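# Sort circuit boards by length into two green bins

## Task

Put every small circuit board into one of the two green bins so that all the long boards share one bin and all the short boards share the other, then open the grippers so nothing is held at the end.

## Robot and tools

Robot: two 6-joint arms, left_arm and right_arm, each with a two-finger parallel gripper and a wrist camera. Base of left_arm sits at (-0.016, +0.364, 0) m; base of right_arm at (-0.041, -0.268, 0) m, yawed slightly (quat_wxyz 0.997, 0, 0, -0.075). The arm names are labels only and do not refer to sides of any picture.

Scene frame: origin on the tabletop midway between the arms, +x pointing out across the table, +z up, left_arm on the +y side. All reported hand positions use this frame, in metres.

execute_actions: argument "actions" is a list holding zero or one item, plus an optional boolean "pictures" (images come by default). An empty list just reports the current state. A motion item has "rows" (1 to 15 rows) and optional "steps" (1 to 15, default 15); each step lasts 1/30 s, one row per step, and the final row repeats to fill leftover steps. A wait item has only "steps" (up to 300), counted from the previous result, and your own reply time uses some of it. A refused call moves nothing.

Row layout: one flat list of 14 numbers, each in [-1, 1], covering both arms even when only one moves: left waist, shoulder, elbow, wrist pitch, wrist yaw, wrist roll, left opening, then the same seven for the right arm.

Joint numbers are offsets, not poses. They are measured from the joint angles printed in the latest result that lists them; before any such result in a scene, and for second or later calls in one reply, they are measured from where the arm stands when the action begins. They are never added to the previous row. Scale: 1.0 equals 1.202 rad for waist, 1.258 shoulder, 1.238 elbow, 2.073 wrist pitch, 2.022 for wrist yaw and for wrist roll. Joint ranges (rad): waist -2.618 to 3.054, shoulder 0.000 to 3.142, elbow 0.000 to 3.142, wrist pitch -1.571 to 1.571, wrist yaw -1.571 to 1.571, wrist roll -2.094 to 2.094. A request more than 0.036 rad outward beyond a range is refused; the true end may differ by up to 0.036 rad, and requests past it are clipped there, reported as "joint sent to its limit" (possibly referring to an earlier, still running action). Absence of that line does not prove there is room left.

Opening is absolute: +1 fully open (pad gap 0.094 m), -1 closed.

Holding still: sending zeros drives an arm back to its reference angles, and arms can sag a little each action. To keep a pose, in a reply's first call send offsets back to the desired angles, zeros in later calls, and push further if a joint stays short.

Speed: each step the target may lead the measured angle only by 0.202 rad (waist), 0.258 (shoulder), 0.238 (elbow), 0.573 (wrist pitch), 0.522 (wrist yaw, roll); if targets would move the gripper over 70 mm from where it is, they are shrunk. Large moves therefore need several actions. Between calls the arms keep heading for the last row sent until motion nearly stops or a step is HELD; fingers still in motion finish moving.

Results: a state line "left_arm: … | right_arm: …" gives end_effector_position (m) and end_effector_quat_wxyz. That point is between the finger pads, about 1 cm behind the tips; fingers extend along the gripper's +z and close along its y. Reported positions can be off, more at long reach. "Joint positions" and "Joint velocities" give per arm six joints (rad, rad/s) then pad gap (m, m/s). grip_measured is the finger opening on the command scale, with up to about 1 mm fixed error per gripper. To hold a board, command roughly 0.03 below grip_measured (less for a gentler grip); pad force tops out near 50 to 62 N, lower on very thin parts. "joint command not followed" means a clearance check altered joint targets; HELD marks steps where your row was partly or wholly not sent. MOTOR HOT appears from 75 °C; at 90 °C an arm is halted 10 s; at 100 °C it goes limp and falls (OVER-TEMPERATURE FAULT). Holding loads, even while you think, heats motors.

zoom_image: "camera" (cam_head_left, cam_head_right, cam_high, cam_low at 504x504; cam_left_wrist, cam_right_wrist at 616x616) and "region" [x0, y0, x1, y1] in image pixels from the top-left, at most 504 by 504; returns a magnified view of that camera's latest image. Calibration data (intrinsics, distortion, world-to-camera transforms) are given with the session and may be slightly off.

read_manual: optional "section" ("licences"); returns licence text only.

finished_scene: "scene" is the current scene's number; it ends that scene irreversibly and reports success. Answering without any tool call ends the whole session.

Avoid: knocking or placing anything off the table, dropping or slamming boards, pressing hard, and letting the arms collide or push on each other. Occasional outside tugs on held parts or nudges to loose ones may happen, so grip firmly and check before releasing.

Each tool is called after "Emit:" as name(argument=value, ...) on one line, values as JSON.

## Session

Emit:
execute_actions(actions=[])

Scene clock: 0.00 s of 6800.00 s.
left_arm: end_effector_position=(+0.1928, +0.4297, +0.1483) grip_measured=+1.000 end_effector_quat_wxyz=(-0.033, +0.674, +0.734, -0.074) | right_arm: end_effector_position=(+0.2585, +0.2921, +0.3220) grip_measured=+1.000 end_effector_quat_wxyz=(+0.751, -0.561, +0.327, +0.117)
Joint positions: left_arm=[ 0.312  1.522  1.327 -1.536  0.015  1.798  0.094] | right_arm=[ 1.183  2.079  1.572  0.665 -0.164 -0.862  0.094]
Joint velocities: left_arm=[ 0.012 -0.017 -0.002  0.037  0.022 -0.007  0.   ] | right_arm=[-0.007  0.007 -0.007 -0.051 -0.007  0.022  0.   ]

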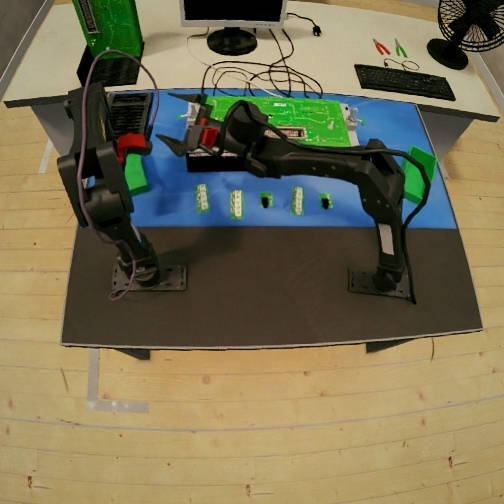

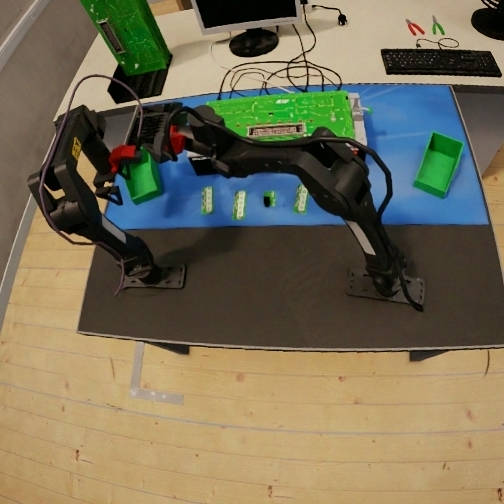

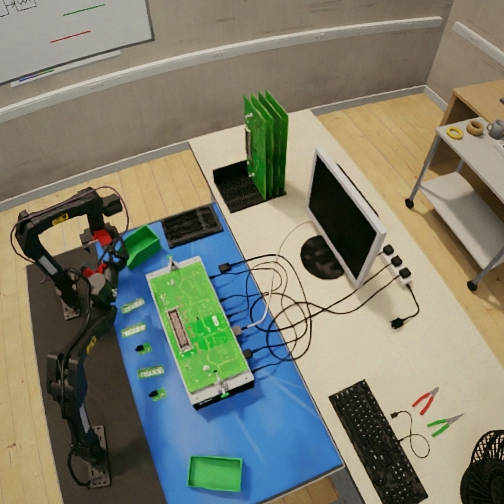

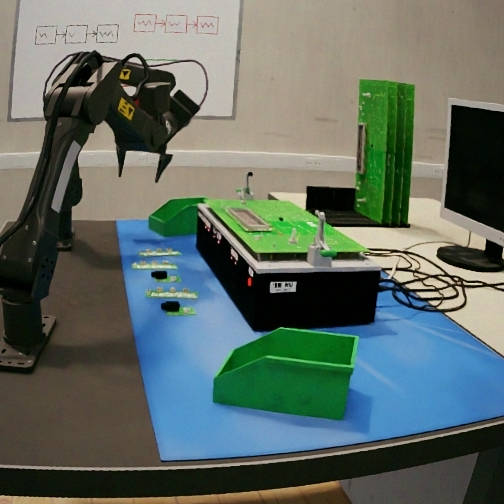

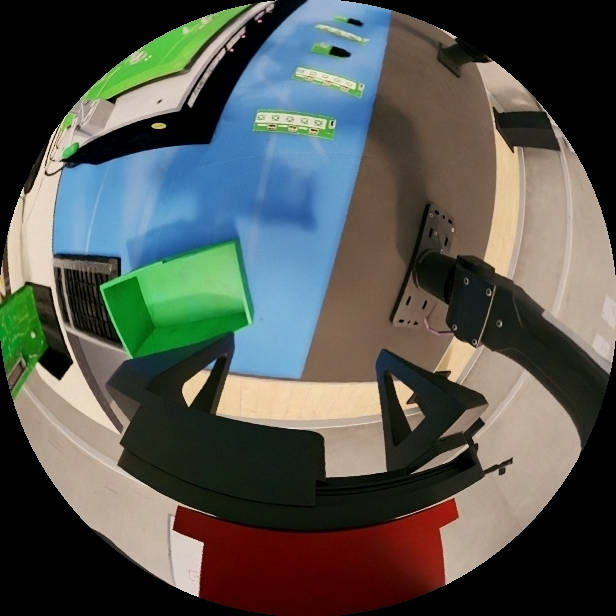

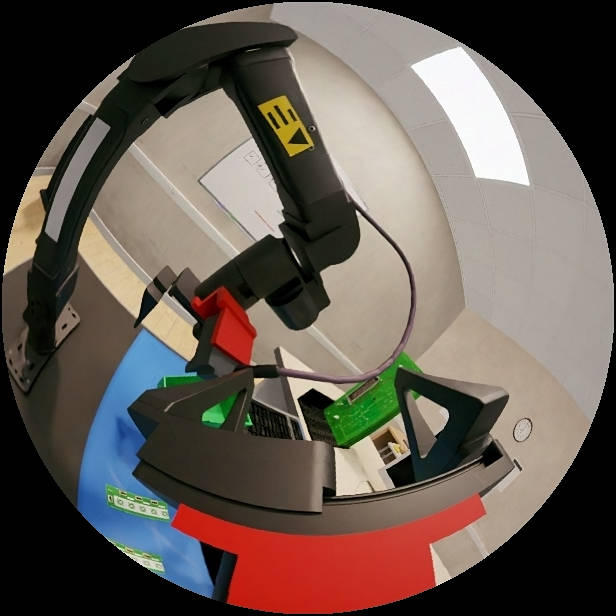

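Emit:
execute_actions(actions=[{"rows": [[0,0,0,0,0,-1,1,-0.458,-0.296,-0.187,-0.902,0.081,0.665,1]], "steps": 15}], pictures=false)

Scene clock: 42.03 s of 6800.00 s.
left_arm: end_effector_position=(+0.1928, +0.4297, +0.1483) grip_measured=+1.000 end_effector_quat_wxyz=(-0.074, +0.007, +0.997, -0.032) | right_arm: end_effector_position=(+0.4054, +0.0293, +0.2230) grip_measured=+1.000 end_effector_quat_wxyz=(+0.488, -0.296, +0.810, +0.136)
Joint positions: left_arm=[ 0.312  1.522  1.327 -1.536  0.015  0.327  0.094] | right_arm=[ 0.722  1.762  1.388 -0.136 -0.044 -0.103  0.094]
Joint velocities: left_arm=[-0.002 -0.007  0.012  0.037  0.022 -2.806  0.   ] | right_arm=[-0.911 -0.134 -0.017 -1.736  0.198  1.751  0.   ]
Steps of this call (steps 1 to 90: nothing new was sent; then 38.53 s passed at rest; steps 91 to 105: all 15 steps of this action). Readings (joint positions):
91: left_arm=[0.312 1.522 1.327 -1.537 0.015 1.717] | right_arm=[1.177 2.064 1.557 0.636 -0.157 -0.825]
92: left_arm=[0.312 1.522 1.327 -1.536 0.015 1.617] | right_arm=[1.166 2.032 1.520 0.584 -0.150 -0.778]
94: left_arm=[0.312 1.522 1.327 -1.536 0.015 1.418] | right_arm=[1.122 1.967 1.457 0.470 -0.132 -0.682]
98: left_arm=[0.312 1.522 1.327 -1.536 0.015 1.021] | right_arm=[0.986 1.849 1.394 0.234 -0.094 -0.476]
105: the state above

Emit:
execute_actions(actions=[{"steps": 30}], pictures=false)

Scene clock: 43.67 s of 6800.00 s.
left_arm: end_effector_position=(+0.1928, +0.4297, +0.1483) grip_measured=+1.000 end_effector_quat_wxyz=(-0.080, -0.259, +0.962, -0.011) | right_arm: end_effector_position=(+0.2344, -0.1225, +0.1024) grip_measured=+1.000 end_effector_quat_wxyz=(+0.012, -0.004, +1.000, +0.005)
Joint positions: left_arm=[ 0.312  1.522  1.327 -1.536  0.015 -0.214  0.094] | right_arm=[ 0.635  1.704  1.347 -1.187  0.002  0.476  0.094]
Joint velocities: left_arm=[ 0.002 -0.027 -0.012  0.051 -0.081 -0.037  0.   ] | right_arm=[-0.007 -0.007  0.017 -0.051  0.007  0.022  0.   ]
Steps of this call (steps 1 to 45: the robot went on to your last target; steps 46 to 49: nothing new was sent). Readings (joint positions):
1: left_arm=[0.312 1.522 1.327 -1.536 0.015 0.227] | right_arm=[0.693 1.758 1.388 -0.200 -0.037 -0.040]
2: left_arm=[0.312 1.522 1.327 -1.536 0.015 0.139] | right_arm=[0.669 1.755 1.386 -0.265 -0.030 0.025]
4: left_arm=[0.312 1.522 1.327 -1.536 0.015 0.011] | right_arm=[0.640 1.751 1.379 -0.402 -0.019 0.138]
8: left_arm=[0.312 1.522 1.327 -1.536 0.015 -0.123] | right_arm=[0.631 1.734 1.375 -0.596 0.005 0.267]
49: the state above
All arms were judged still, so your last target was given up. Only a new action makes them travel on or press farther. Fingers that are still opening or closing keep moving.

Now left arm to hover over long1.

Emit:
execute_actions(actions=[{"rows": [[-0.661,0.063,-0.082,0.164,-0.007,-0.133,1,0,0,0,0,0,0,1]], "steps": 15}], pictures=false)

Emit:
execute_actions(actions=[{"steps": 30}])

Scene clock: 46.73 s of 6800.00 s.
left_arm: end_effector_position=(+0.2270, +0.2286, +0.0987) grip_measured=+1.000 end_effector_quat_wxyz=(-0.010, +0.020, +1.000, -0.005) | right_arm: end_effector_position=(+0.2344, -0.1225, +0.1024) grip_measured=+1.000 end_effector_quat_wxyz=(+0.012, -0.004, +1.000, +0.005)
Joint positions: left_arm=[-0.499  1.616  1.236 -1.202  0.018 -0.46   0.094] | right_arm=[ 0.635  1.704  1.347 -1.187  0.002  0.476  0.094]
Joint velocities: left_arm=[ 0.061  0.022 -0.002  0.022 -0.11  -0.066  0.   ] | right_arm=[-0.012  0.017 -0.002 -0.037  0.022 -0.081  0.   ]
Steps of this call (steps 1 to 77: nothing new was sent; steps 78 to 92: all 15 steps of this action). Readings (joint positions):
78: left_arm=[0.289 1.525 1.315 -1.507 0.002 -0.251] | right_arm=[0.635 1.704 1.347 -1.187 0.002 0.476]
79: left_arm=[0.240 1.530 1.296 -1.457 -0.006 -0.291] | right_arm=[0.635 1.704 1.347 -1.187 0.002 0.476]
81: left_arm=[0.106 1.567 1.264 -1.363 -0.007 -0.355] | right_arm=[0.635 1.704 1.347 -1.187 0.002 0.476]
85: left_arm=[-0.186 1.616 1.236 -1.248 -0.005 -0.425] | right_arm=[0.635 1.704 1.347 -1.187 0.002 0.476]
92: the state above

Scene clock: 47.73 s of 6800.00 s.
left_arm: end_effector_position=(+0.2287, +0.2317, +0.0987) grip_measured=+1.000 end_effector_quat_wxyz=(-0.008, +0.009, +1.000, -0.002) | right_arm: end_effector_position=(+0.2344, -0.1225, +0.1024) grip_measured=+1.000 end_effector_quat_wxyz=(+0.012, -0.004, +1.000, +0.005)
Joint positions: left_arm=[-0.49   1.616  1.236 -1.202  0.012 -0.473  0.094] | right_arm=[ 0.635  1.704  1.347 -1.187  0.002  0.476  0.094]
Joint velocities: left_arm=[-0.017  0.002 -0.017 -0.022 -0.007  0.095  0.   ] | right_arm=[ 0.002 -0.007 -0.002 -0.007 -0.022 -0.037  0.   ]
Steps of this call (steps 1 to 30: the robot went on to your last target). Readings (joint positions):
1: left_arm=[-0.496 1.616 1.236 -1.202 0.017 -0.463] | right_arm=[0.635 1.704 1.347 -1.187 0.002 0.476]
2: left_arm=[-0.493 1.616 1.236 -1.202 0.015 -0.465] | right_arm=[0.635 1.704 1.347 -1.187 0.002 0.476]
4: left_arm=[-0.490 1.616 1.236 -1.202 0.013 -0.468] | right_arm=[0.635 1.704 1.347 -1.187 0.002 0.476]
8: left_arm=[-0.490 1.616 1.236 -1.202 0.012 -0.471] | right_arm=[0.635 1.704 1.347 -1.187 0.002 0.476]
30: the state above
All arms were judged still, so your last target was given up. Only a new action makes them travel on or press farther. Fingers that are still opening or closing keep moving.
camera_calibration (this result's frames):
cam_left_wrist: T_world_to_cam=[[0.130037, -0.991476, 0.00811606, 0.197848], [-0.873863, -0.110736, 0.473393, 0.207391], [-0.468459, -0.0686509, -0.880814, 0.322249], [0, 0, 0, 1]] pos_world=[0.306465, 0.24125, 0.184058]
cam_right_wrist: T_world_to_cam=[[0.00446041, -0.998053, -0.0622102, -0.110048], [-0.973194, -0.0186376, 0.229231, 0.246992], [-0.229944, 0.0595201, -0.971382, 0.271289], [0, 0, 0, 1]] pos_world=[0.303243, -0.121378, 0.200061]

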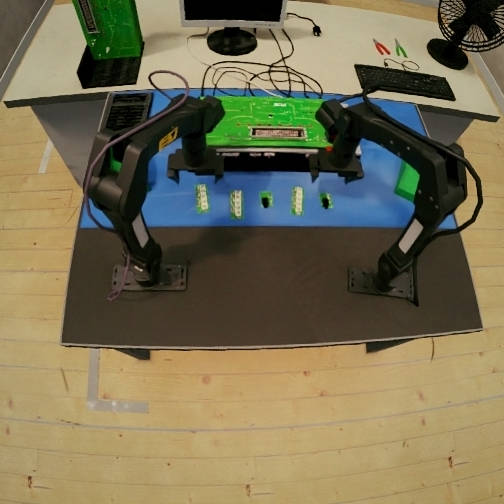

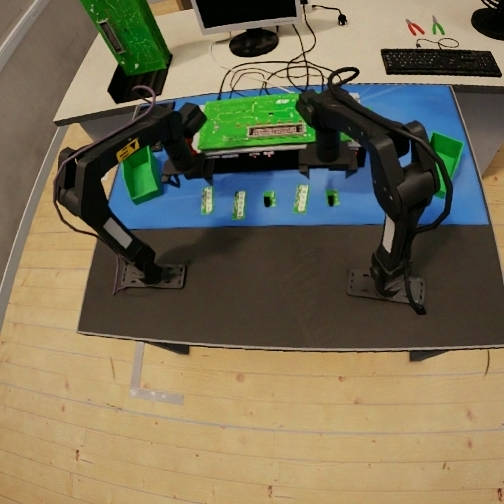

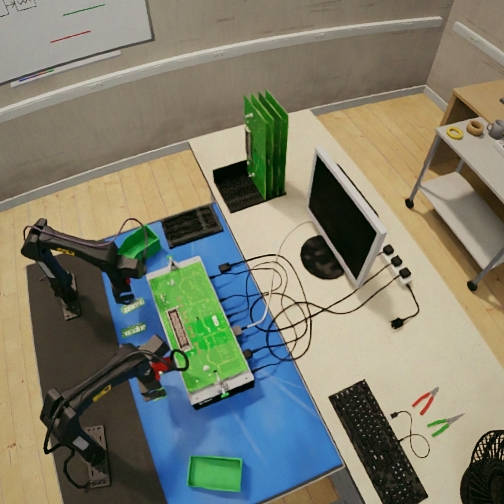

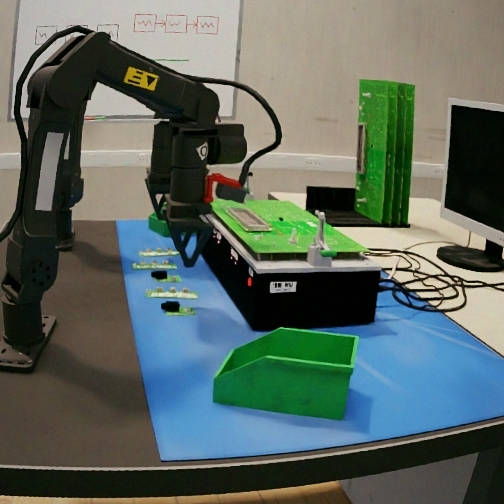

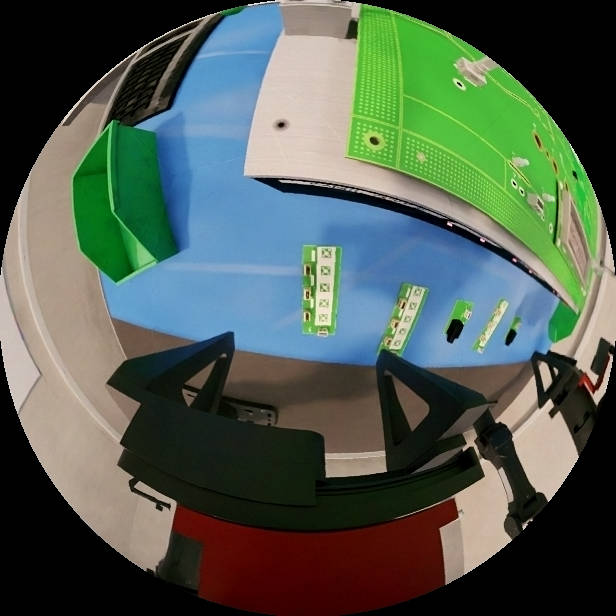

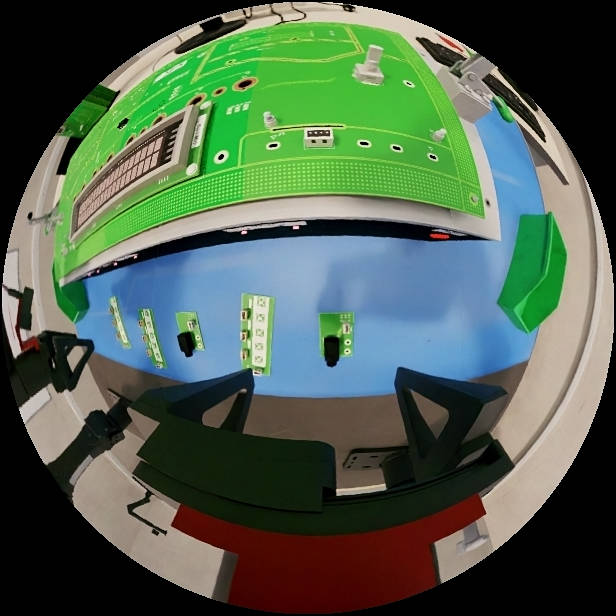

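Emit:
execute_actions(actions=[{"rows": [[-0.042,0.07,-0.152,0.138,-0.006,-0.033,1,-0.04,0.006,-0.234,0.131,0,-0.019,1]], "steps": 15}], pictures=false)

Emit:
execute_actions(actions=[{"steps": 20}])

Scene clock: 64.07 s of 6800.00 s.
left_arm: end_effector_position=(+0.2115, +0.2258, +0.0291) grip_measured=+1.000 end_effector_quat_wxyz=(-0.038, +0.007, +0.999, +0.016) | right_arm: end_effector_position=(+0.2060, -0.1502, +0.0228) grip_measured=+1.000 end_effector_quat_wxyz=(-0.028, +0.001, +1.000, -0.013)
Joint positions: left_arm=[-0.541  1.711  1.049 -0.99   0.011 -0.529  0.094] | right_arm=[ 0.594  1.73   1.045 -0.947  0.001  0.445  0.094]
Joint velocities: left_arm=[-0.002  0.007  0.007 -0.11   0.022 -0.066  0.   ] | right_arm=[-0.002  0.002 -0.007  0.022 -0.051 -0.007  0.   ]
Steps of this call (steps 1 to 90: nothing new was sent; then 12.83 s passed at rest; steps 91 to 105: all 15 steps of this action). Readings (joint positions):
91: left_arm=[-0.495 1.618 1.208 -1.159 0.008 -0.483] | right_arm=[0.632 1.698 1.311 -1.138 0.001 0.470]
92: left_arm=[-0.506 1.624 1.166 -1.100 0.006 -0.492] | right_arm=[0.624 1.687 1.248 -1.073 0.001 0.464]
94: left_arm=[-0.528 1.670 1.093 -1.032 0.006 -0.506] | right_arm=[0.604 1.697 1.130 -1.014 0.001 0.457]
98: left_arm=[-0.541 1.711 1.049 -0.993 0.004 -0.521] | right_arm=[0.594 1.731 1.045 -0.997 0.001 0.450]
105: the state above

Scene clock: 64.73 s of 6800.00 s.
left_arm: end_effector_position=(+0.2115, +0.2255, +0.0291) grip_measured=+1.000 end_effector_quat_wxyz=(-0.038, +0.006, +0.999, +0.016) | right_arm: end_effector_position=(+0.2085, -0.1490, +0.0226) grip_measured=+1.000 end_effector_quat_wxyz=(-0.023, +0.001, +1.000, -0.011)
Joint positions: left_arm=[-0.541  1.711  1.049 -0.99   0.012 -0.53   0.094] | right_arm=[ 0.594  1.73   1.045 -0.936  0.001  0.444  0.094]
Joint velocities: left_arm=[-0.007  0.007  0.012  0.007  0.007  0.037  0.   ] | right_arm=[ 0.002  0.002 -0.007  0.022 -0.022 -0.051  0.   ]
Steps of this call (steps 1 to 20: the robot went on to your last target). Readings (joint positions):
1: left_arm=[-0.541 1.711 1.049 -0.990 0.011 -0.529] | right_arm=[0.594 1.730 1.045 -0.945 0.001 0.445]
2: left_arm=[-0.541 1.711 1.049 -0.990 0.011 -0.529] | right_arm=[0.594 1.730 1.045 -0.943 0.001 0.445]
4: left_arm=[-0.541 1.711 1.049 -0.990 0.012 -0.530] | right_arm=[0.594 1.730 1.045 -0.940 0.001 0.445]
8: left_arm=[-0.541 1.711 1.049 -0.990 0.012 -0.530] | right_arm=[0.594 1.730 1.045 -0.938 0.001 0.444]
20: the state above
camera_calibration (this result's frames):
cam_left_wrist: T_world_to_cam=[[0.135245, -0.990162, -0.0358912, 0.194396], [-0.843579, -0.134073, 0.519999, 0.222111], [-0.519695, -0.0400504, -0.853412, 0.256038], [0, 0, 0, 1]] pos_world=[0.294139, 0.232516, 0.109986]
cam_right_wrist: T_world_to_cam=[[-0.00863059, -0.999527, -0.0295046, -0.139545], [-0.955016, -0.000507562, 0.296553, 0.236915], [-0.296428, 0.0307368, -0.95456, 0.198652], [0, 0, 0, 1]] pos_world=[0.283939, -0.145465, 0.115251]

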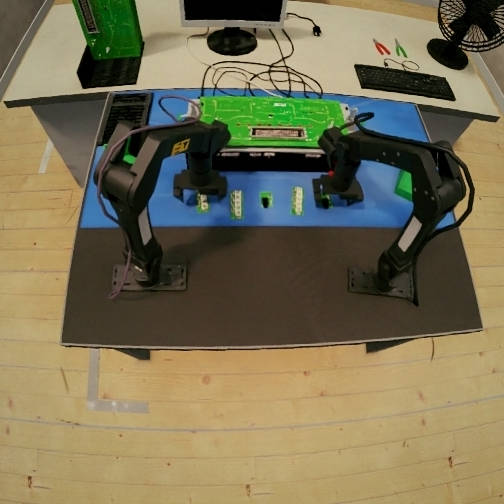

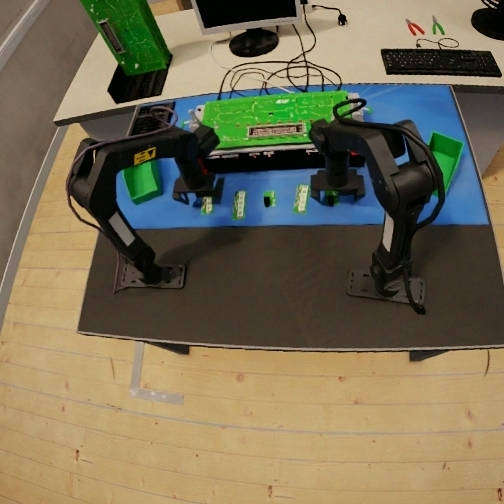

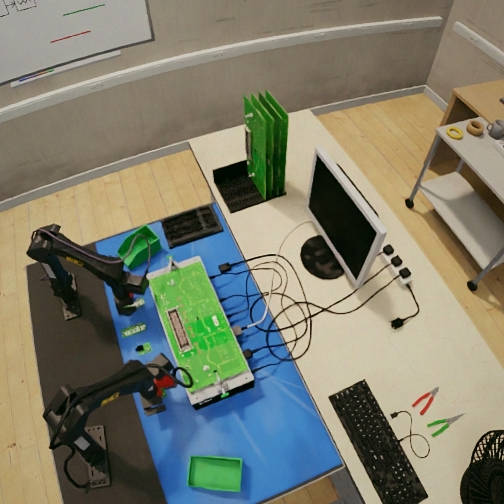

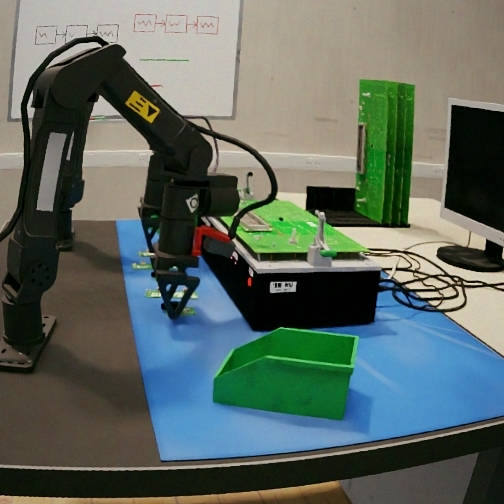

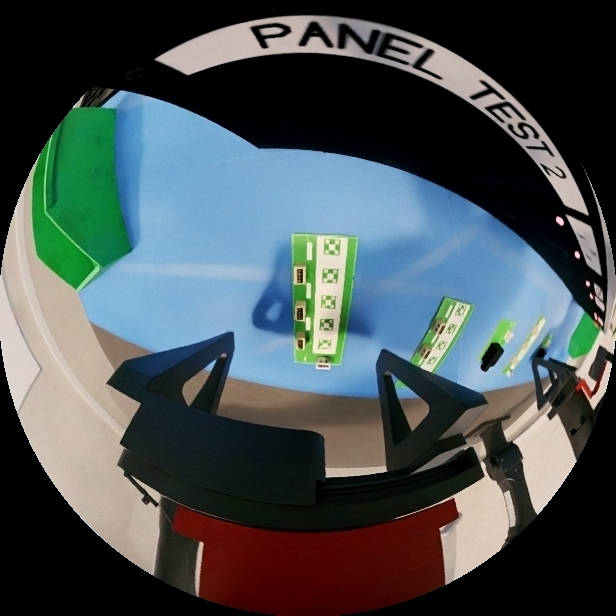

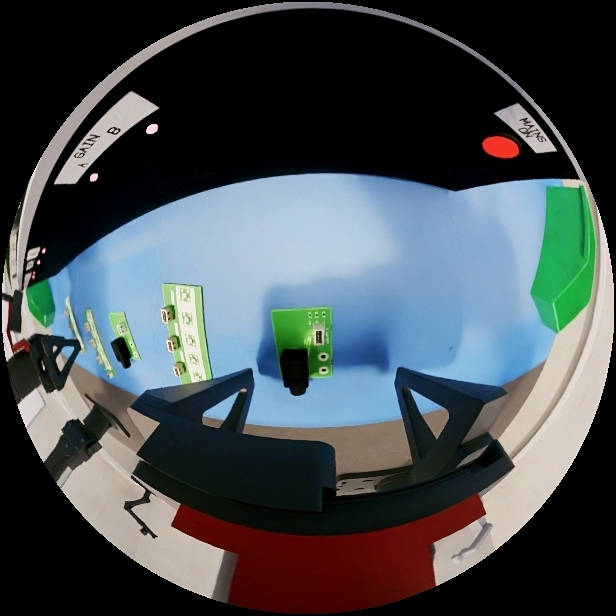

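Emit:
execute_actions(actions=[{"rows": [[0,0.015,-0.03,0.085,-0.005,0,1,-0.012,0.011,0,0.05,0,0,1]], "steps": 15}], pictures=false)

Emit:
execute_actions(actions=[{"steps": 15}], pictures=false)

Scene clock: 73.40 s of 6800.00 s.
left_arm: end_effector_position=(+0.2139, +0.2235, +0.0256) grip_measured=+1.000 end_effector_quat_wxyz=(-0.024, -0.000, +1.000, +0.013) | right_arm: end_effector_position=(+0.2265, -0.1405, +0.0224) grip_measured=+1.000 end_effector_quat_wxyz=(+0.014, +0.001, +1.000, +0.006)
Joint positions: left_arm=[-0.548  1.704  1.027 -0.949  0.004 -0.55   0.094] | right_arm=[ 0.594  1.73   1.045 -0.856  0.001  0.444  0.094]
Joint velocities: left_arm=[ 0.002 -0.017 -0.002 -0.037  0.007 -0.022  0.   ] | right_arm=[ 0.012 -0.002 -0.007 -0.022  0.022  0.007  0.   ]
Steps of this call (steps 1 to 15: the robot went on to your last target; steps 16 to 90: nothing new was sent; then 5.17 s passed at rest; steps 91 to 105: all 15 steps of this action). Readings (joint positions):
91: left_arm=[-0.542 1.711 1.044 -0.981 0.012 -0.532] | right_arm=[0.594 1.730 1.045 -0.929 0.001 0.444]
92: left_arm=[-0.543 1.708 1.038 -0.970 0.009 -0.535] | right_arm=[0.594 1.730 1.045 -0.916 0.001 0.444]
94: left_arm=[-0.545 1.705 1.032 -0.958 0.006 -0.540] | right_arm=[0.594 1.730 1.045 -0.891 0.001 0.444]
98: left_arm=[-0.547 1.704 1.028 -0.951 0.004 -0.547] | right_arm=[0.594 1.730 1.045 -0.867 0.001 0.444]
105: the state above

Scene clock: 73.90 s of 6800.00 s.
left_arm: end_effector_position=(+0.2140, +0.2235, +0.0256) grip_measured=+1.000 end_effector_quat_wxyz=(-0.024, -0.000, +1.000, +0.013) | right_arm: end_effector_position=(+0.2270, -0.1402, +0.0224) grip_measured=+1.000 end_effector_quat_wxyz=(+0.015, +0.001, +1.000, +0.007)
Joint positions: left_arm=[-0.548  1.704  1.027 -0.949  0.004 -0.55   0.094] | right_arm=[ 0.594  1.73   1.045 -0.854  0.001  0.444  0.094]
Joint velocities: left_arm=[-0.012  0.007 -0.012 -0.066 -0.007  0.022  0.   ] | right_arm=[-0.007  0.007 -0.002 -0.022 -0.007  0.11   0.   ]
Steps of this call (steps 1 to 15: the robot went on to your last target). Readings (joint positions):
1: left_arm=[-0.548 1.704 1.027 -0.949 0.004 -0.550] | right_arm=[0.594 1.730 1.045 -0.855 0.001 0.444]
2: left_arm=[-0.548 1.704 1.027 -0.949 0.004 -0.550] | right_arm=[0.594 1.730 1.045 -0.855 0.001 0.444]
4: left_arm=[-0.548 1.704 1.027 -0.949 0.004 -0.550] | right_arm=[0.594 1.730 1.045 -0.855 0.001 0.444]
8: left_arm=[-0.548 1.704 1.027 -0.949 0.004 -0.550] | right_arm=[0.594 1.730 1.045 -0.854 0.001 0.444]
15: the state above
All arms were judged still, so your last target was given up. Only a new action makes them travel on or press farther. Fingers that are still opening or closing keep moving.

Emit:
execute_actions(actions=[{"rows": [[0,0,0,0,0,0,-0.6,0,0,0,0,0,0,-0.4]], "steps": 15}], pictures=false)

Emit:
execute_actions(actions=[{"steps": 10}], pictures=false)

Scene clock: 79.23 s of 6800.00 s.
left_arm: end_effector_position=(+0.2131, +0.2239, +0.0261) grip_measured=-0.598 end_effector_quat_wxyz=(-0.026, -0.000, +1.000, +0.013) | right_arm: end_effector_position=(+0.2270, -0.1402, +0.0224) grip_measured=-0.397 end_effector_quat_wxyz=(+0.015, +0.001, +1.000, +0.007)
Joint positions: left_arm=[-0.548  1.702  1.027 -0.953  0.004 -0.551  0.019] | right_arm=[ 0.594  1.73   1.045 -0.854  0.001  0.444  0.028]
Joint velocities: left_arm=[ 0.012 -0.007  0.002 -0.007  0.051 -0.095  0.   ] | right_arm=[-0.007 -0.012 -0.007  0.037 -0.007  0.066  0.   ]
Steps of this call (steps 1 to 90: nothing new was sent; then 1.83 s passed at rest; steps 91 to 105: all 15 steps of this action). Readings (joint positions):
91: left_arm=[-0.548 1.702 1.027 -0.953 0.004 -0.551] | right_arm=[0.594 1.730 1.045 -0.854 0.001 0.444]
92: left_arm=[-0.548 1.702 1.027 -0.953 0.004 -0.551] | right_arm=[0.594 1.730 1.045 -0.854 0.001 0.444]
94: left_arm=[-0.548 1.702 1.027 -0.953 0.004 -0.551] | right_arm=[0.594 1.730 1.045 -0.854 0.001 0.444]
98: left_arm=[-0.548 1.702 1.027 -0.953 0.004 -0.551] | right_arm=[0.594 1.730 1.045 -0.854 0.001 0.444]
105: the state above

Scene clock: 79.57 s of 6800.00 s.
left_arm: end_effector_position=(+0.2131, +0.2239, +0.0261) grip_measured=-0.598 end_effector_quat_wxyz=(-0.026, -0.000, +1.000, +0.013) | right_arm: end_effector_position=(+0.2270, -0.1402, +0.0224) grip_measured=-0.397 end_effector_quat_wxyz=(+0.015, +0.001, +1.000, +0.007)
Joint positions: left_arm=[-0.548  1.702  1.027 -0.953  0.004 -0.551  0.019] | right_arm=[ 0.594  1.73   1.045 -0.854  0.001  0.444  0.028]
Joint velocities: left_arm=[-0.007  0.012 -0.007 -0.095  0.066 -0.007  0.   ] | right_arm=[ 0.002 -0.017  0.002 -0.066 -0.066 -0.022 -0.   ]
Steps of this call (steps 1 to 10: the robot went on to your last target). Readings (joint positions):
1: left_arm=[-0.548 1.702 1.027 -0.953 0.004 -0.551] | right_arm=[0.594 1.730 1.045 -0.854 0.001 0.444]
2: left_arm=[-0.548 1.702 1.027 -0.953 0.004 -0.551] | right_arm=[0.594 1.730 1.045 -0.854 0.001 0.444]
4: left_arm=[-0.548 1.702 1.027 -0.953 0.004 -0.551] | right_arm=[0.594 1.730 1.045 -0.854 0.001 0.444]
8: left_arm=[-0.548 1.702 1.027 -0.953 0.004 -0.551] | right_arm=[0.594 1.730 1.045 -0.854 0.001 0.444]
10: the state above

Nothing grasped yet; look.

Emit:
execute_actions(actions=[])

Scene clock: 80.77 s of 6800.00 s.
left_arm: end_effector_position=(+0.2131, +0.2239, +0.0261) grip_measured=-0.598 end_effector_quat_wxyz=(-0.026, -0.000, +1.000, +0.013) | right_arm: end_effector_position=(+0.2270, -0.1402, +0.0224) grip_measured=-0.397 end_effector_quat_wxyz=(+0.015, +0.001, +1.000, +0.007)
Joint positions: left_arm=[-0.548  1.702  1.027 -0.953  0.004 -0.551  0.019] | right_arm=[ 0.594  1.73   1.045 -0.854  0.001  0.444  0.028]
Joint velocities: left_arm=[-0.007  0.027  0.017  0.066  0.007 -0.11  -0.   ] | right_arm=[-0.002 -0.007 -0.007 -0.037  0.022 -0.022  0.001]
Steps of this call (steps 1 to 15: the robot went on to your last target; steps 16 to 36: nothing new was sent). Readings (joint positions):
1: left_arm=[-0.548 1.702 1.027 -0.953 0.004 -0.551] | right_arm=[0.594 1.730 1.045 -0.854 0.001 0.444]
2: left_arm=[-0.548 1.702 1.027 -0.953 0.004 -0.551] | right_arm=[0.594 1.730 1.045 -0.854 0.001 0.444]
4: left_arm=[-0.548 1.702 1.027 -0.953 0.004 -0.551] | right_arm=[0.594 1.730 1.045 -0.854 0.001 0.444]
8: left_arm=[-0.548 1.702 1.027 -0.953 0.004 -0.551] | right_arm=[0.594 1.730 1.045 -0.854 0.001 0.444]
36: the state above
All arms were judged still, so your last target was given up. Only a new action makes them travel on or press farther. Fingers that are still opening or closing keep moving.
camera_calibration (this result's frames):
cam_left_wrist: T_world_to_cam=[[0.148674, -0.988491, -0.0279436, 0.188979], [-0.854435, -0.142635, 0.499596, 0.229573], [-0.497832, -0.0504012, -0.865807, 0.252237], [0, 0, 0, 1]] pos_world=[0.29363, 0.232262, 0.108976]
cam_right_wrist: T_world_to_cam=[[-0.00509989, -0.997854, -0.0652746, -0.130391], [-0.974426, -0.00970536, 0.224498, 0.259387], [-0.224649, 0.0647502, -0.972286, 0.192545], [0, 0, 0, 1]] pos_world=[0.295344, -0.140061, 0.120466]

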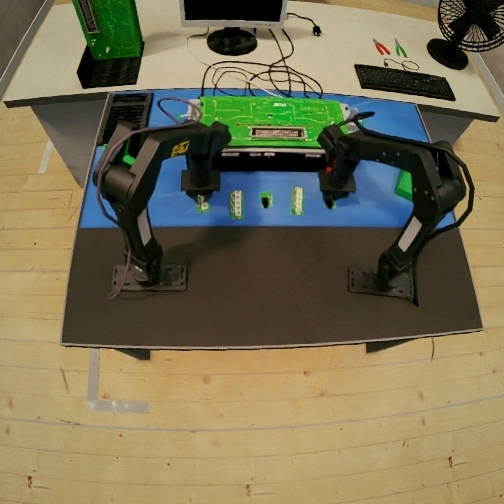

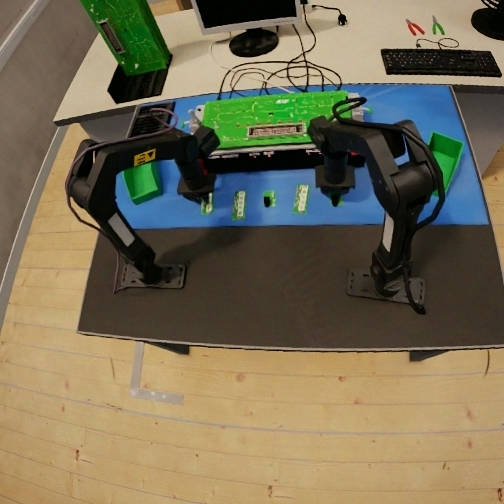

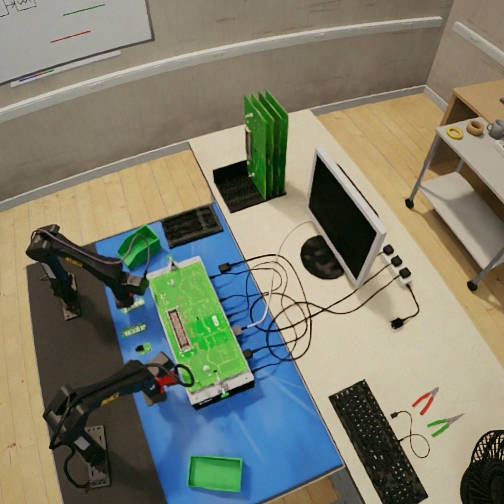

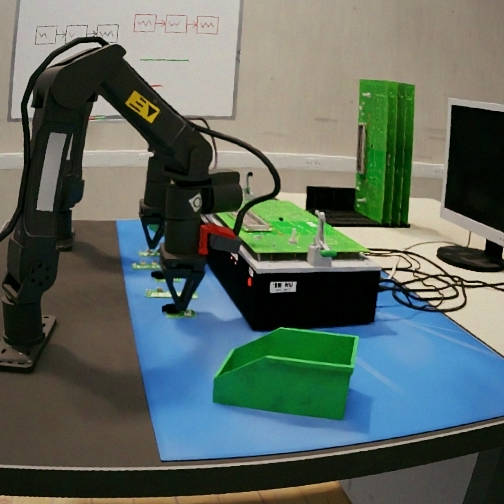

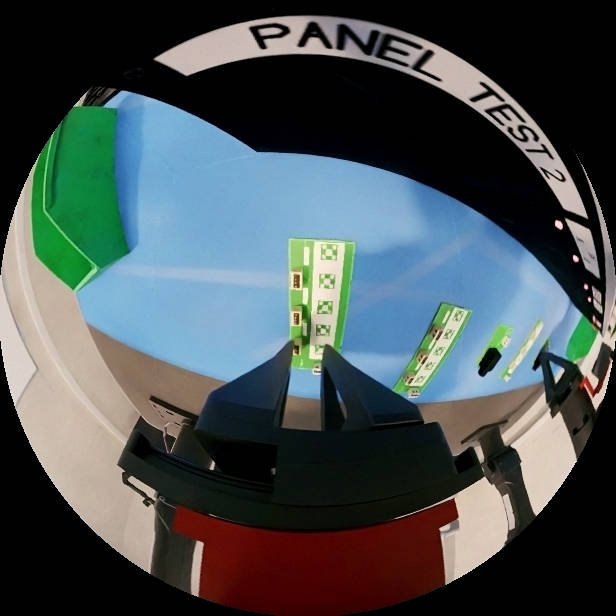

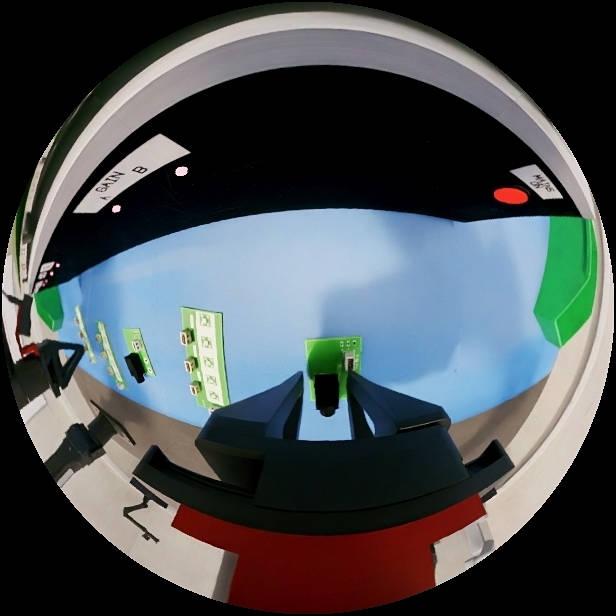

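Emit:
execute_actions(actions=[{"rows": [[0,0,0,0,0,0,1,0,0,0,0,0,0,-0.9]], "steps": 15}], pictures=false)

Scene clock: 85.97 s of 6800.00 s.
left_arm: end_effector_position=(+0.2130, +0.2239, +0.0261) grip_measured=+1.000 end_effector_quat_wxyz=(-0.026, -0.000, +1.000, +0.013) | right_arm: end_effector_position=(+0.2270, -0.1402, +0.0224) grip_measured=-0.739 end_effector_quat_wxyz=(+0.015, +0.001, +1.000, +0.007)
Joint positions: left_arm=[-0.548  1.702  1.027 -0.954  0.004 -0.551  0.094] | right_arm=[ 0.594  1.73   1.045 -0.854  0.001  0.444  0.012]
Joint velocities: left_arm=[-0.017  0.012 -0.002 -0.066  0.022 -0.022  0.   ] | right_arm=[-0.007 -0.002  0.012 -0.037 -0.022  0.051 -0.001]
Steps of this call (steps 1 to 90: nothing new was sent; then 1.70 s passed at rest; steps 91 to 105: all 15 steps of this action). Readings (joint positions):
91: left_arm=[-0.548 1.702 1.027 -0.954 0.004 -0.551] | right_arm=[0.594 1.730 1.045 -0.854 0.001 0.444]
92: left_arm=[-0.548 1.702 1.027 -0.954 0.004 -0.551] | right_arm=[0.594 1.730 1.045 -0.854 0.001 0.444]
94: left_arm=[-0.548 1.702 1.027 -0.954 0.004 -0.551] | right_arm=[0.594 1.730 1.045 -0.854 0.001 0.444]
98: left_arm=[-0.548 1.702 1.027 -0.954 0.004 -0.551] | right_arm=[0.594 1.730 1.045 -0.854 0.001 0.444]
105: the state above

Emit:
execute_actions(actions=[{"rows": [[0.015,0.041,0,0.053,0,0.01,1,0,-0.02,0.244,-0.16,0,0,-0.78]], "steps": 15}], pictures=false)

Emit:
execute_actions(actions=[{"steps": 15}], pictures=false)

Scene clock: 97.63 s of 6800.00 s.
left_arm: end_effector_position=(+0.2138, +0.2236, +0.0257) grip_measured=+1.000 end_effector_quat_wxyz=(-0.024, -0.000, +1.000, +0.013) | right_arm: end_effector_position=(+0.2451, -0.1316, +0.0996) grip_measured=-0.739 end_effector_quat_wxyz=(+0.021, +0.001, +1.000, +0.010)
Joint positions: left_arm=[-0.548  1.704  1.027 -0.95   0.004 -0.55   0.094] | right_arm=[ 0.594  1.707  1.338 -1.155  0.001  0.444  0.012]
Joint velocities: left_arm=[ 0.002  0.002  0.007 -0.022 -0.007  0.022  0.   ] | right_arm=[ 0.002  0.012  0.002 -0.139 -0.11  -0.022 -0.001]
Steps of this call (steps 1 to 15: the robot went on to your last target; steps 16 to 90: nothing new was sent; then 8.17 s passed at rest; steps 91 to 105: all 15 steps of this action). Readings (joint positions):
91: left_arm=[-0.548 1.704 1.027 -0.950 0.004 -0.550] | right_arm=[0.594 1.736 1.079 -0.910 0.001 0.444]
92: left_arm=[-0.548 1.704 1.027 -0.950 0.004 -0.550] | right_arm=[0.594 1.743 1.136 -0.987 0.001 0.444]
94: left_arm=[-0.548 1.704 1.027 -0.950 0.004 -0.550] | right_arm=[0.594 1.740 1.253 -1.059 0.001 0.444]
98: left_arm=[-0.548 1.704 1.027 -0.950 0.004 -0.550] | right_arm=[0.594 1.709 1.338 -1.089 0.001 0.444]
105: the state above

Scene clock: 98.13 s of 6800.00 s.
left_arm: end_effector_position=(+0.2138, +0.2236, +0.0257) grip_measured=+1.000 end_effector_quat_wxyz=(-0.024, -0.000, +1.000, +0.013) | right_arm: end_effector_position=(+0.2422, -0.1330, +0.0994) grip_measured=-0.739 end_effector_quat_wxyz=(+0.015, +0.001, +1.000, +0.007)
Joint positions: left_arm=[-0.548  1.704  1.027 -0.95   0.004 -0.55   0.094] | right_arm=[ 0.594  1.707  1.338 -1.168  0.001  0.444  0.012]
Joint velocities: left_arm=[-0.002  0.007  0.002  0.037 -0.022 -0.081  0.   ] | right_arm=[-0.007 -0.007 -0.017 -0.037  0.022  0.037  0.   ]
Steps of this call (steps 1 to 15: the robot went on to your last target). Readings (joint positions):
1: left_arm=[-0.548 1.704 1.027 -0.950 0.004 -0.550] | right_arm=[0.594 1.707 1.338 -1.158 0.001 0.444]
2: left_arm=[-0.548 1.704 1.027 -0.950 0.004 -0.550] | right_arm=[0.594 1.707 1.338 -1.160 0.001 0.444]
4: left_arm=[-0.548 1.704 1.027 -0.950 0.004 -0.550] | right_arm=[0.594 1.707 1.338 -1.164 0.001 0.444]
8: left_arm=[-0.548 1.704 1.027 -0.950 0.004 -0.550] | right_arm=[0.594 1.707 1.338 -1.167 0.001 0.444]
15: the state above

Emit:
execute_actions(actions=[{"rows": [[0,-0.07,0.169,-0.12,0,0,1,-0.767,0.293,0.558,-0.172,0,0,-0.78]], "steps": 15}], pictures=false)

Emit:
execute_actions(actions=[{"steps": 20}])

Scene clock: 104.93 s of 6800.00 s.
left_arm: end_effector_position=(+0.2270, +0.2152, +0.1011) grip_measured=+1.000 end_effector_quat_wxyz=(+0.008, -0.000, +1.000, -0.008) | right_arm: end_effector_position=(+0.3343, -0.3692, +0.1341) grip_measured=-0.739 end_effector_quat_wxyz=(-0.026, +0.349, +0.937, +0.015)
Joint positions: left_arm=[-0.548  1.609  1.237 -1.177  0.005 -0.551  0.094] | right_arm=[-0.129  2.094  1.992 -1.519 -0.034  0.432  0.012]
Joint velocities: left_arm=[-0.012  0.002 -0.007 -0.066 -0.022  0.007  0.   ] | right_arm=[-1.648  0.017  0.1    0.081  0.11   0.037  0.002]
Steps of this call (steps 1 to 15: the robot went on to your last target; steps 16 to 90: nothing new was sent; then 3.30 s passed at rest; steps 91 to 105: all 15 steps of this action). Readings (joint positions):
91: left_arm=[-0.548 1.700 1.055 -0.994 0.005 -0.551] | right_arm=[0.573 1.746 1.385 -1.239 -0.011 0.443]
92: left_arm=[-0.548 1.696 1.100 -1.048 0.005 -0.551] | right_arm=[0.532 1.815 1.471 -1.325 -0.019 0.443]
94: left_arm=[-0.548 1.660 1.184 -1.093 0.005 -0.551] | right_arm=[0.420 1.965 1.630 -1.384 -0.019 0.443]
98: left_arm=[-0.548 1.607 1.237 -1.129 0.005 -0.551] | right_arm=[0.229 2.090 1.824 -1.524 -0.052 0.429]
105: the state above

Scene clock: 105.60 s of 6800.00 s.
left_arm: end_effector_position=(+0.2249, +0.2165, +0.1010) grip_measured=+1.000 end_effector_quat_wxyz=(+0.004, -0.000, +1.000, -0.005) | right_arm: end_effector_position=(+0.3050, -0.4485, +0.1347) grip_measured=-0.739 end_effector_quat_wxyz=(-0.022, +0.443, +0.896, -0.001)
Joint positions: left_arm=[-0.548  1.609  1.237 -1.187  0.005 -0.551  0.094] | right_arm=[-0.33   2.094  1.995 -1.516  0.003  0.438  0.012]
Joint velocities: left_arm=[ 0.002 -0.007 -0.007  0.051 -0.007 -0.081  0.   ] | right_arm=[-0.002 -0.007 -0.007 -0.022 -0.037 -0.007  0.   ]
Steps of this call (steps 1 to 20: the robot went on to your last target). Readings (joint positions):
1: left_arm=[-0.548 1.609 1.237 -1.179 0.005 -0.551] | right_arm=[-0.188 2.094 1.994 -1.517 -0.032 0.432]
2: left_arm=[-0.548 1.609 1.237 -1.181 0.005 -0.551] | right_arm=[-0.245 2.094 1.995 -1.516 -0.027 0.433]
4: left_arm=[-0.548 1.609 1.237 -1.183 0.005 -0.551] | right_arm=[-0.336 2.094 1.995 -1.516 -0.010 0.436]
8: left_arm=[-0.548 1.609 1.237 -1.186 0.005 -0.551] | right_arm=[-0.371 2.094 1.995 -1.516 0.007 0.438]
20: the state above
camera_calibration (this result's frames):
cam_left_wrist: T_world_to_cam=[[0.148999, -0.988686, 0.0172975, 0.17743], [-0.882696, -0.1251, 0.452987, 0.208492], [-0.445698, -0.0827629, -0.891349, 0.320535], [0, 0, 0, 1]] pos_world=[0.30046, 0.228033, 0.188196]
cam_right_wrist: T_world_to_cam=[[-0.798943, -0.600651, -0.0301342, -0.0147513], [-0.58207, 0.75968, 0.289969, 0.523794], [-0.151278, 0.249208, -0.956562, 0.397402], [0, 0, 0, 1]] pos_world=[0.353217, -0.505812, 0.227811]

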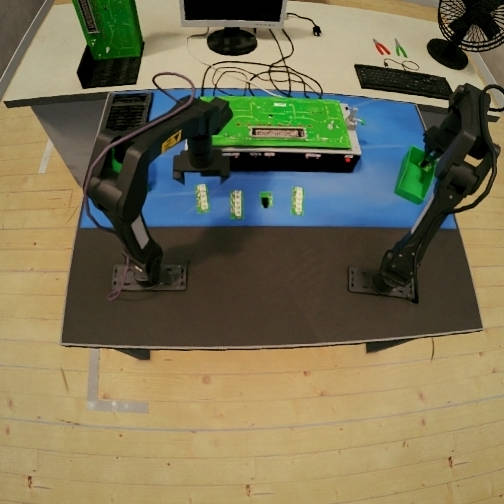

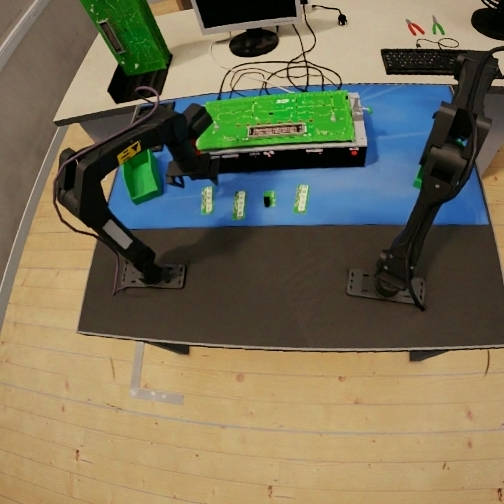

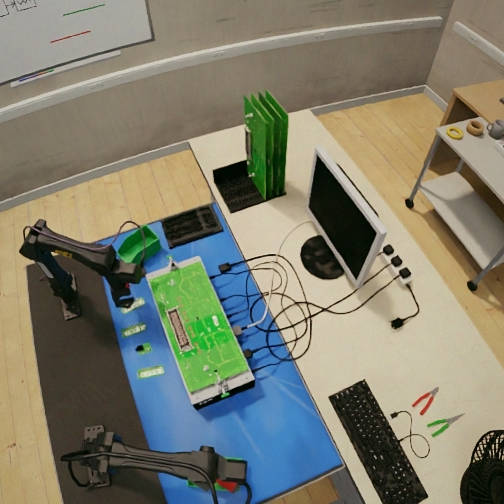

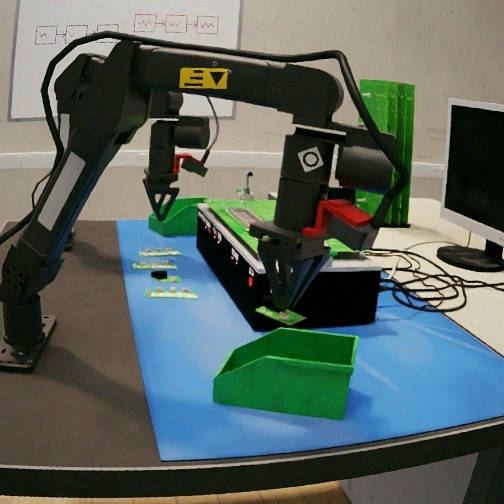

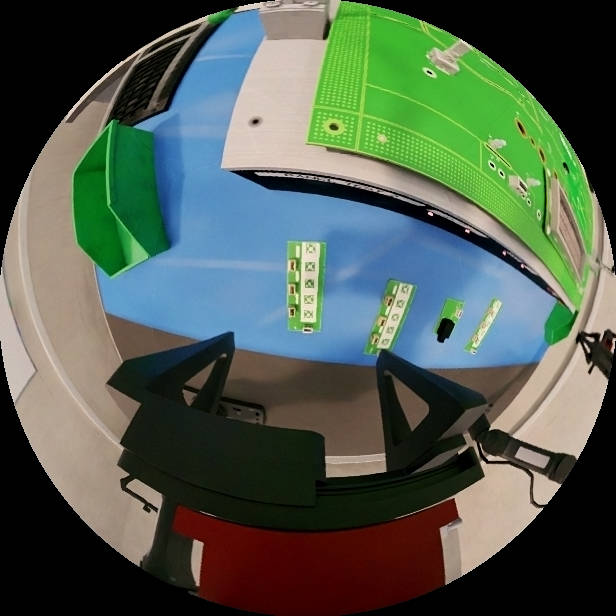

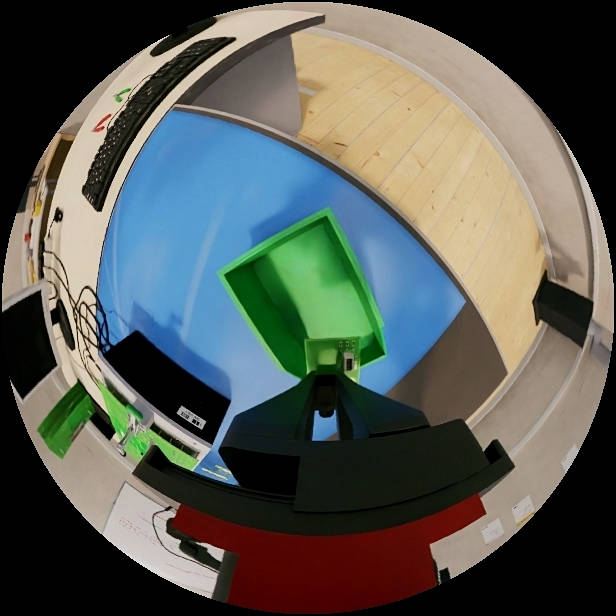

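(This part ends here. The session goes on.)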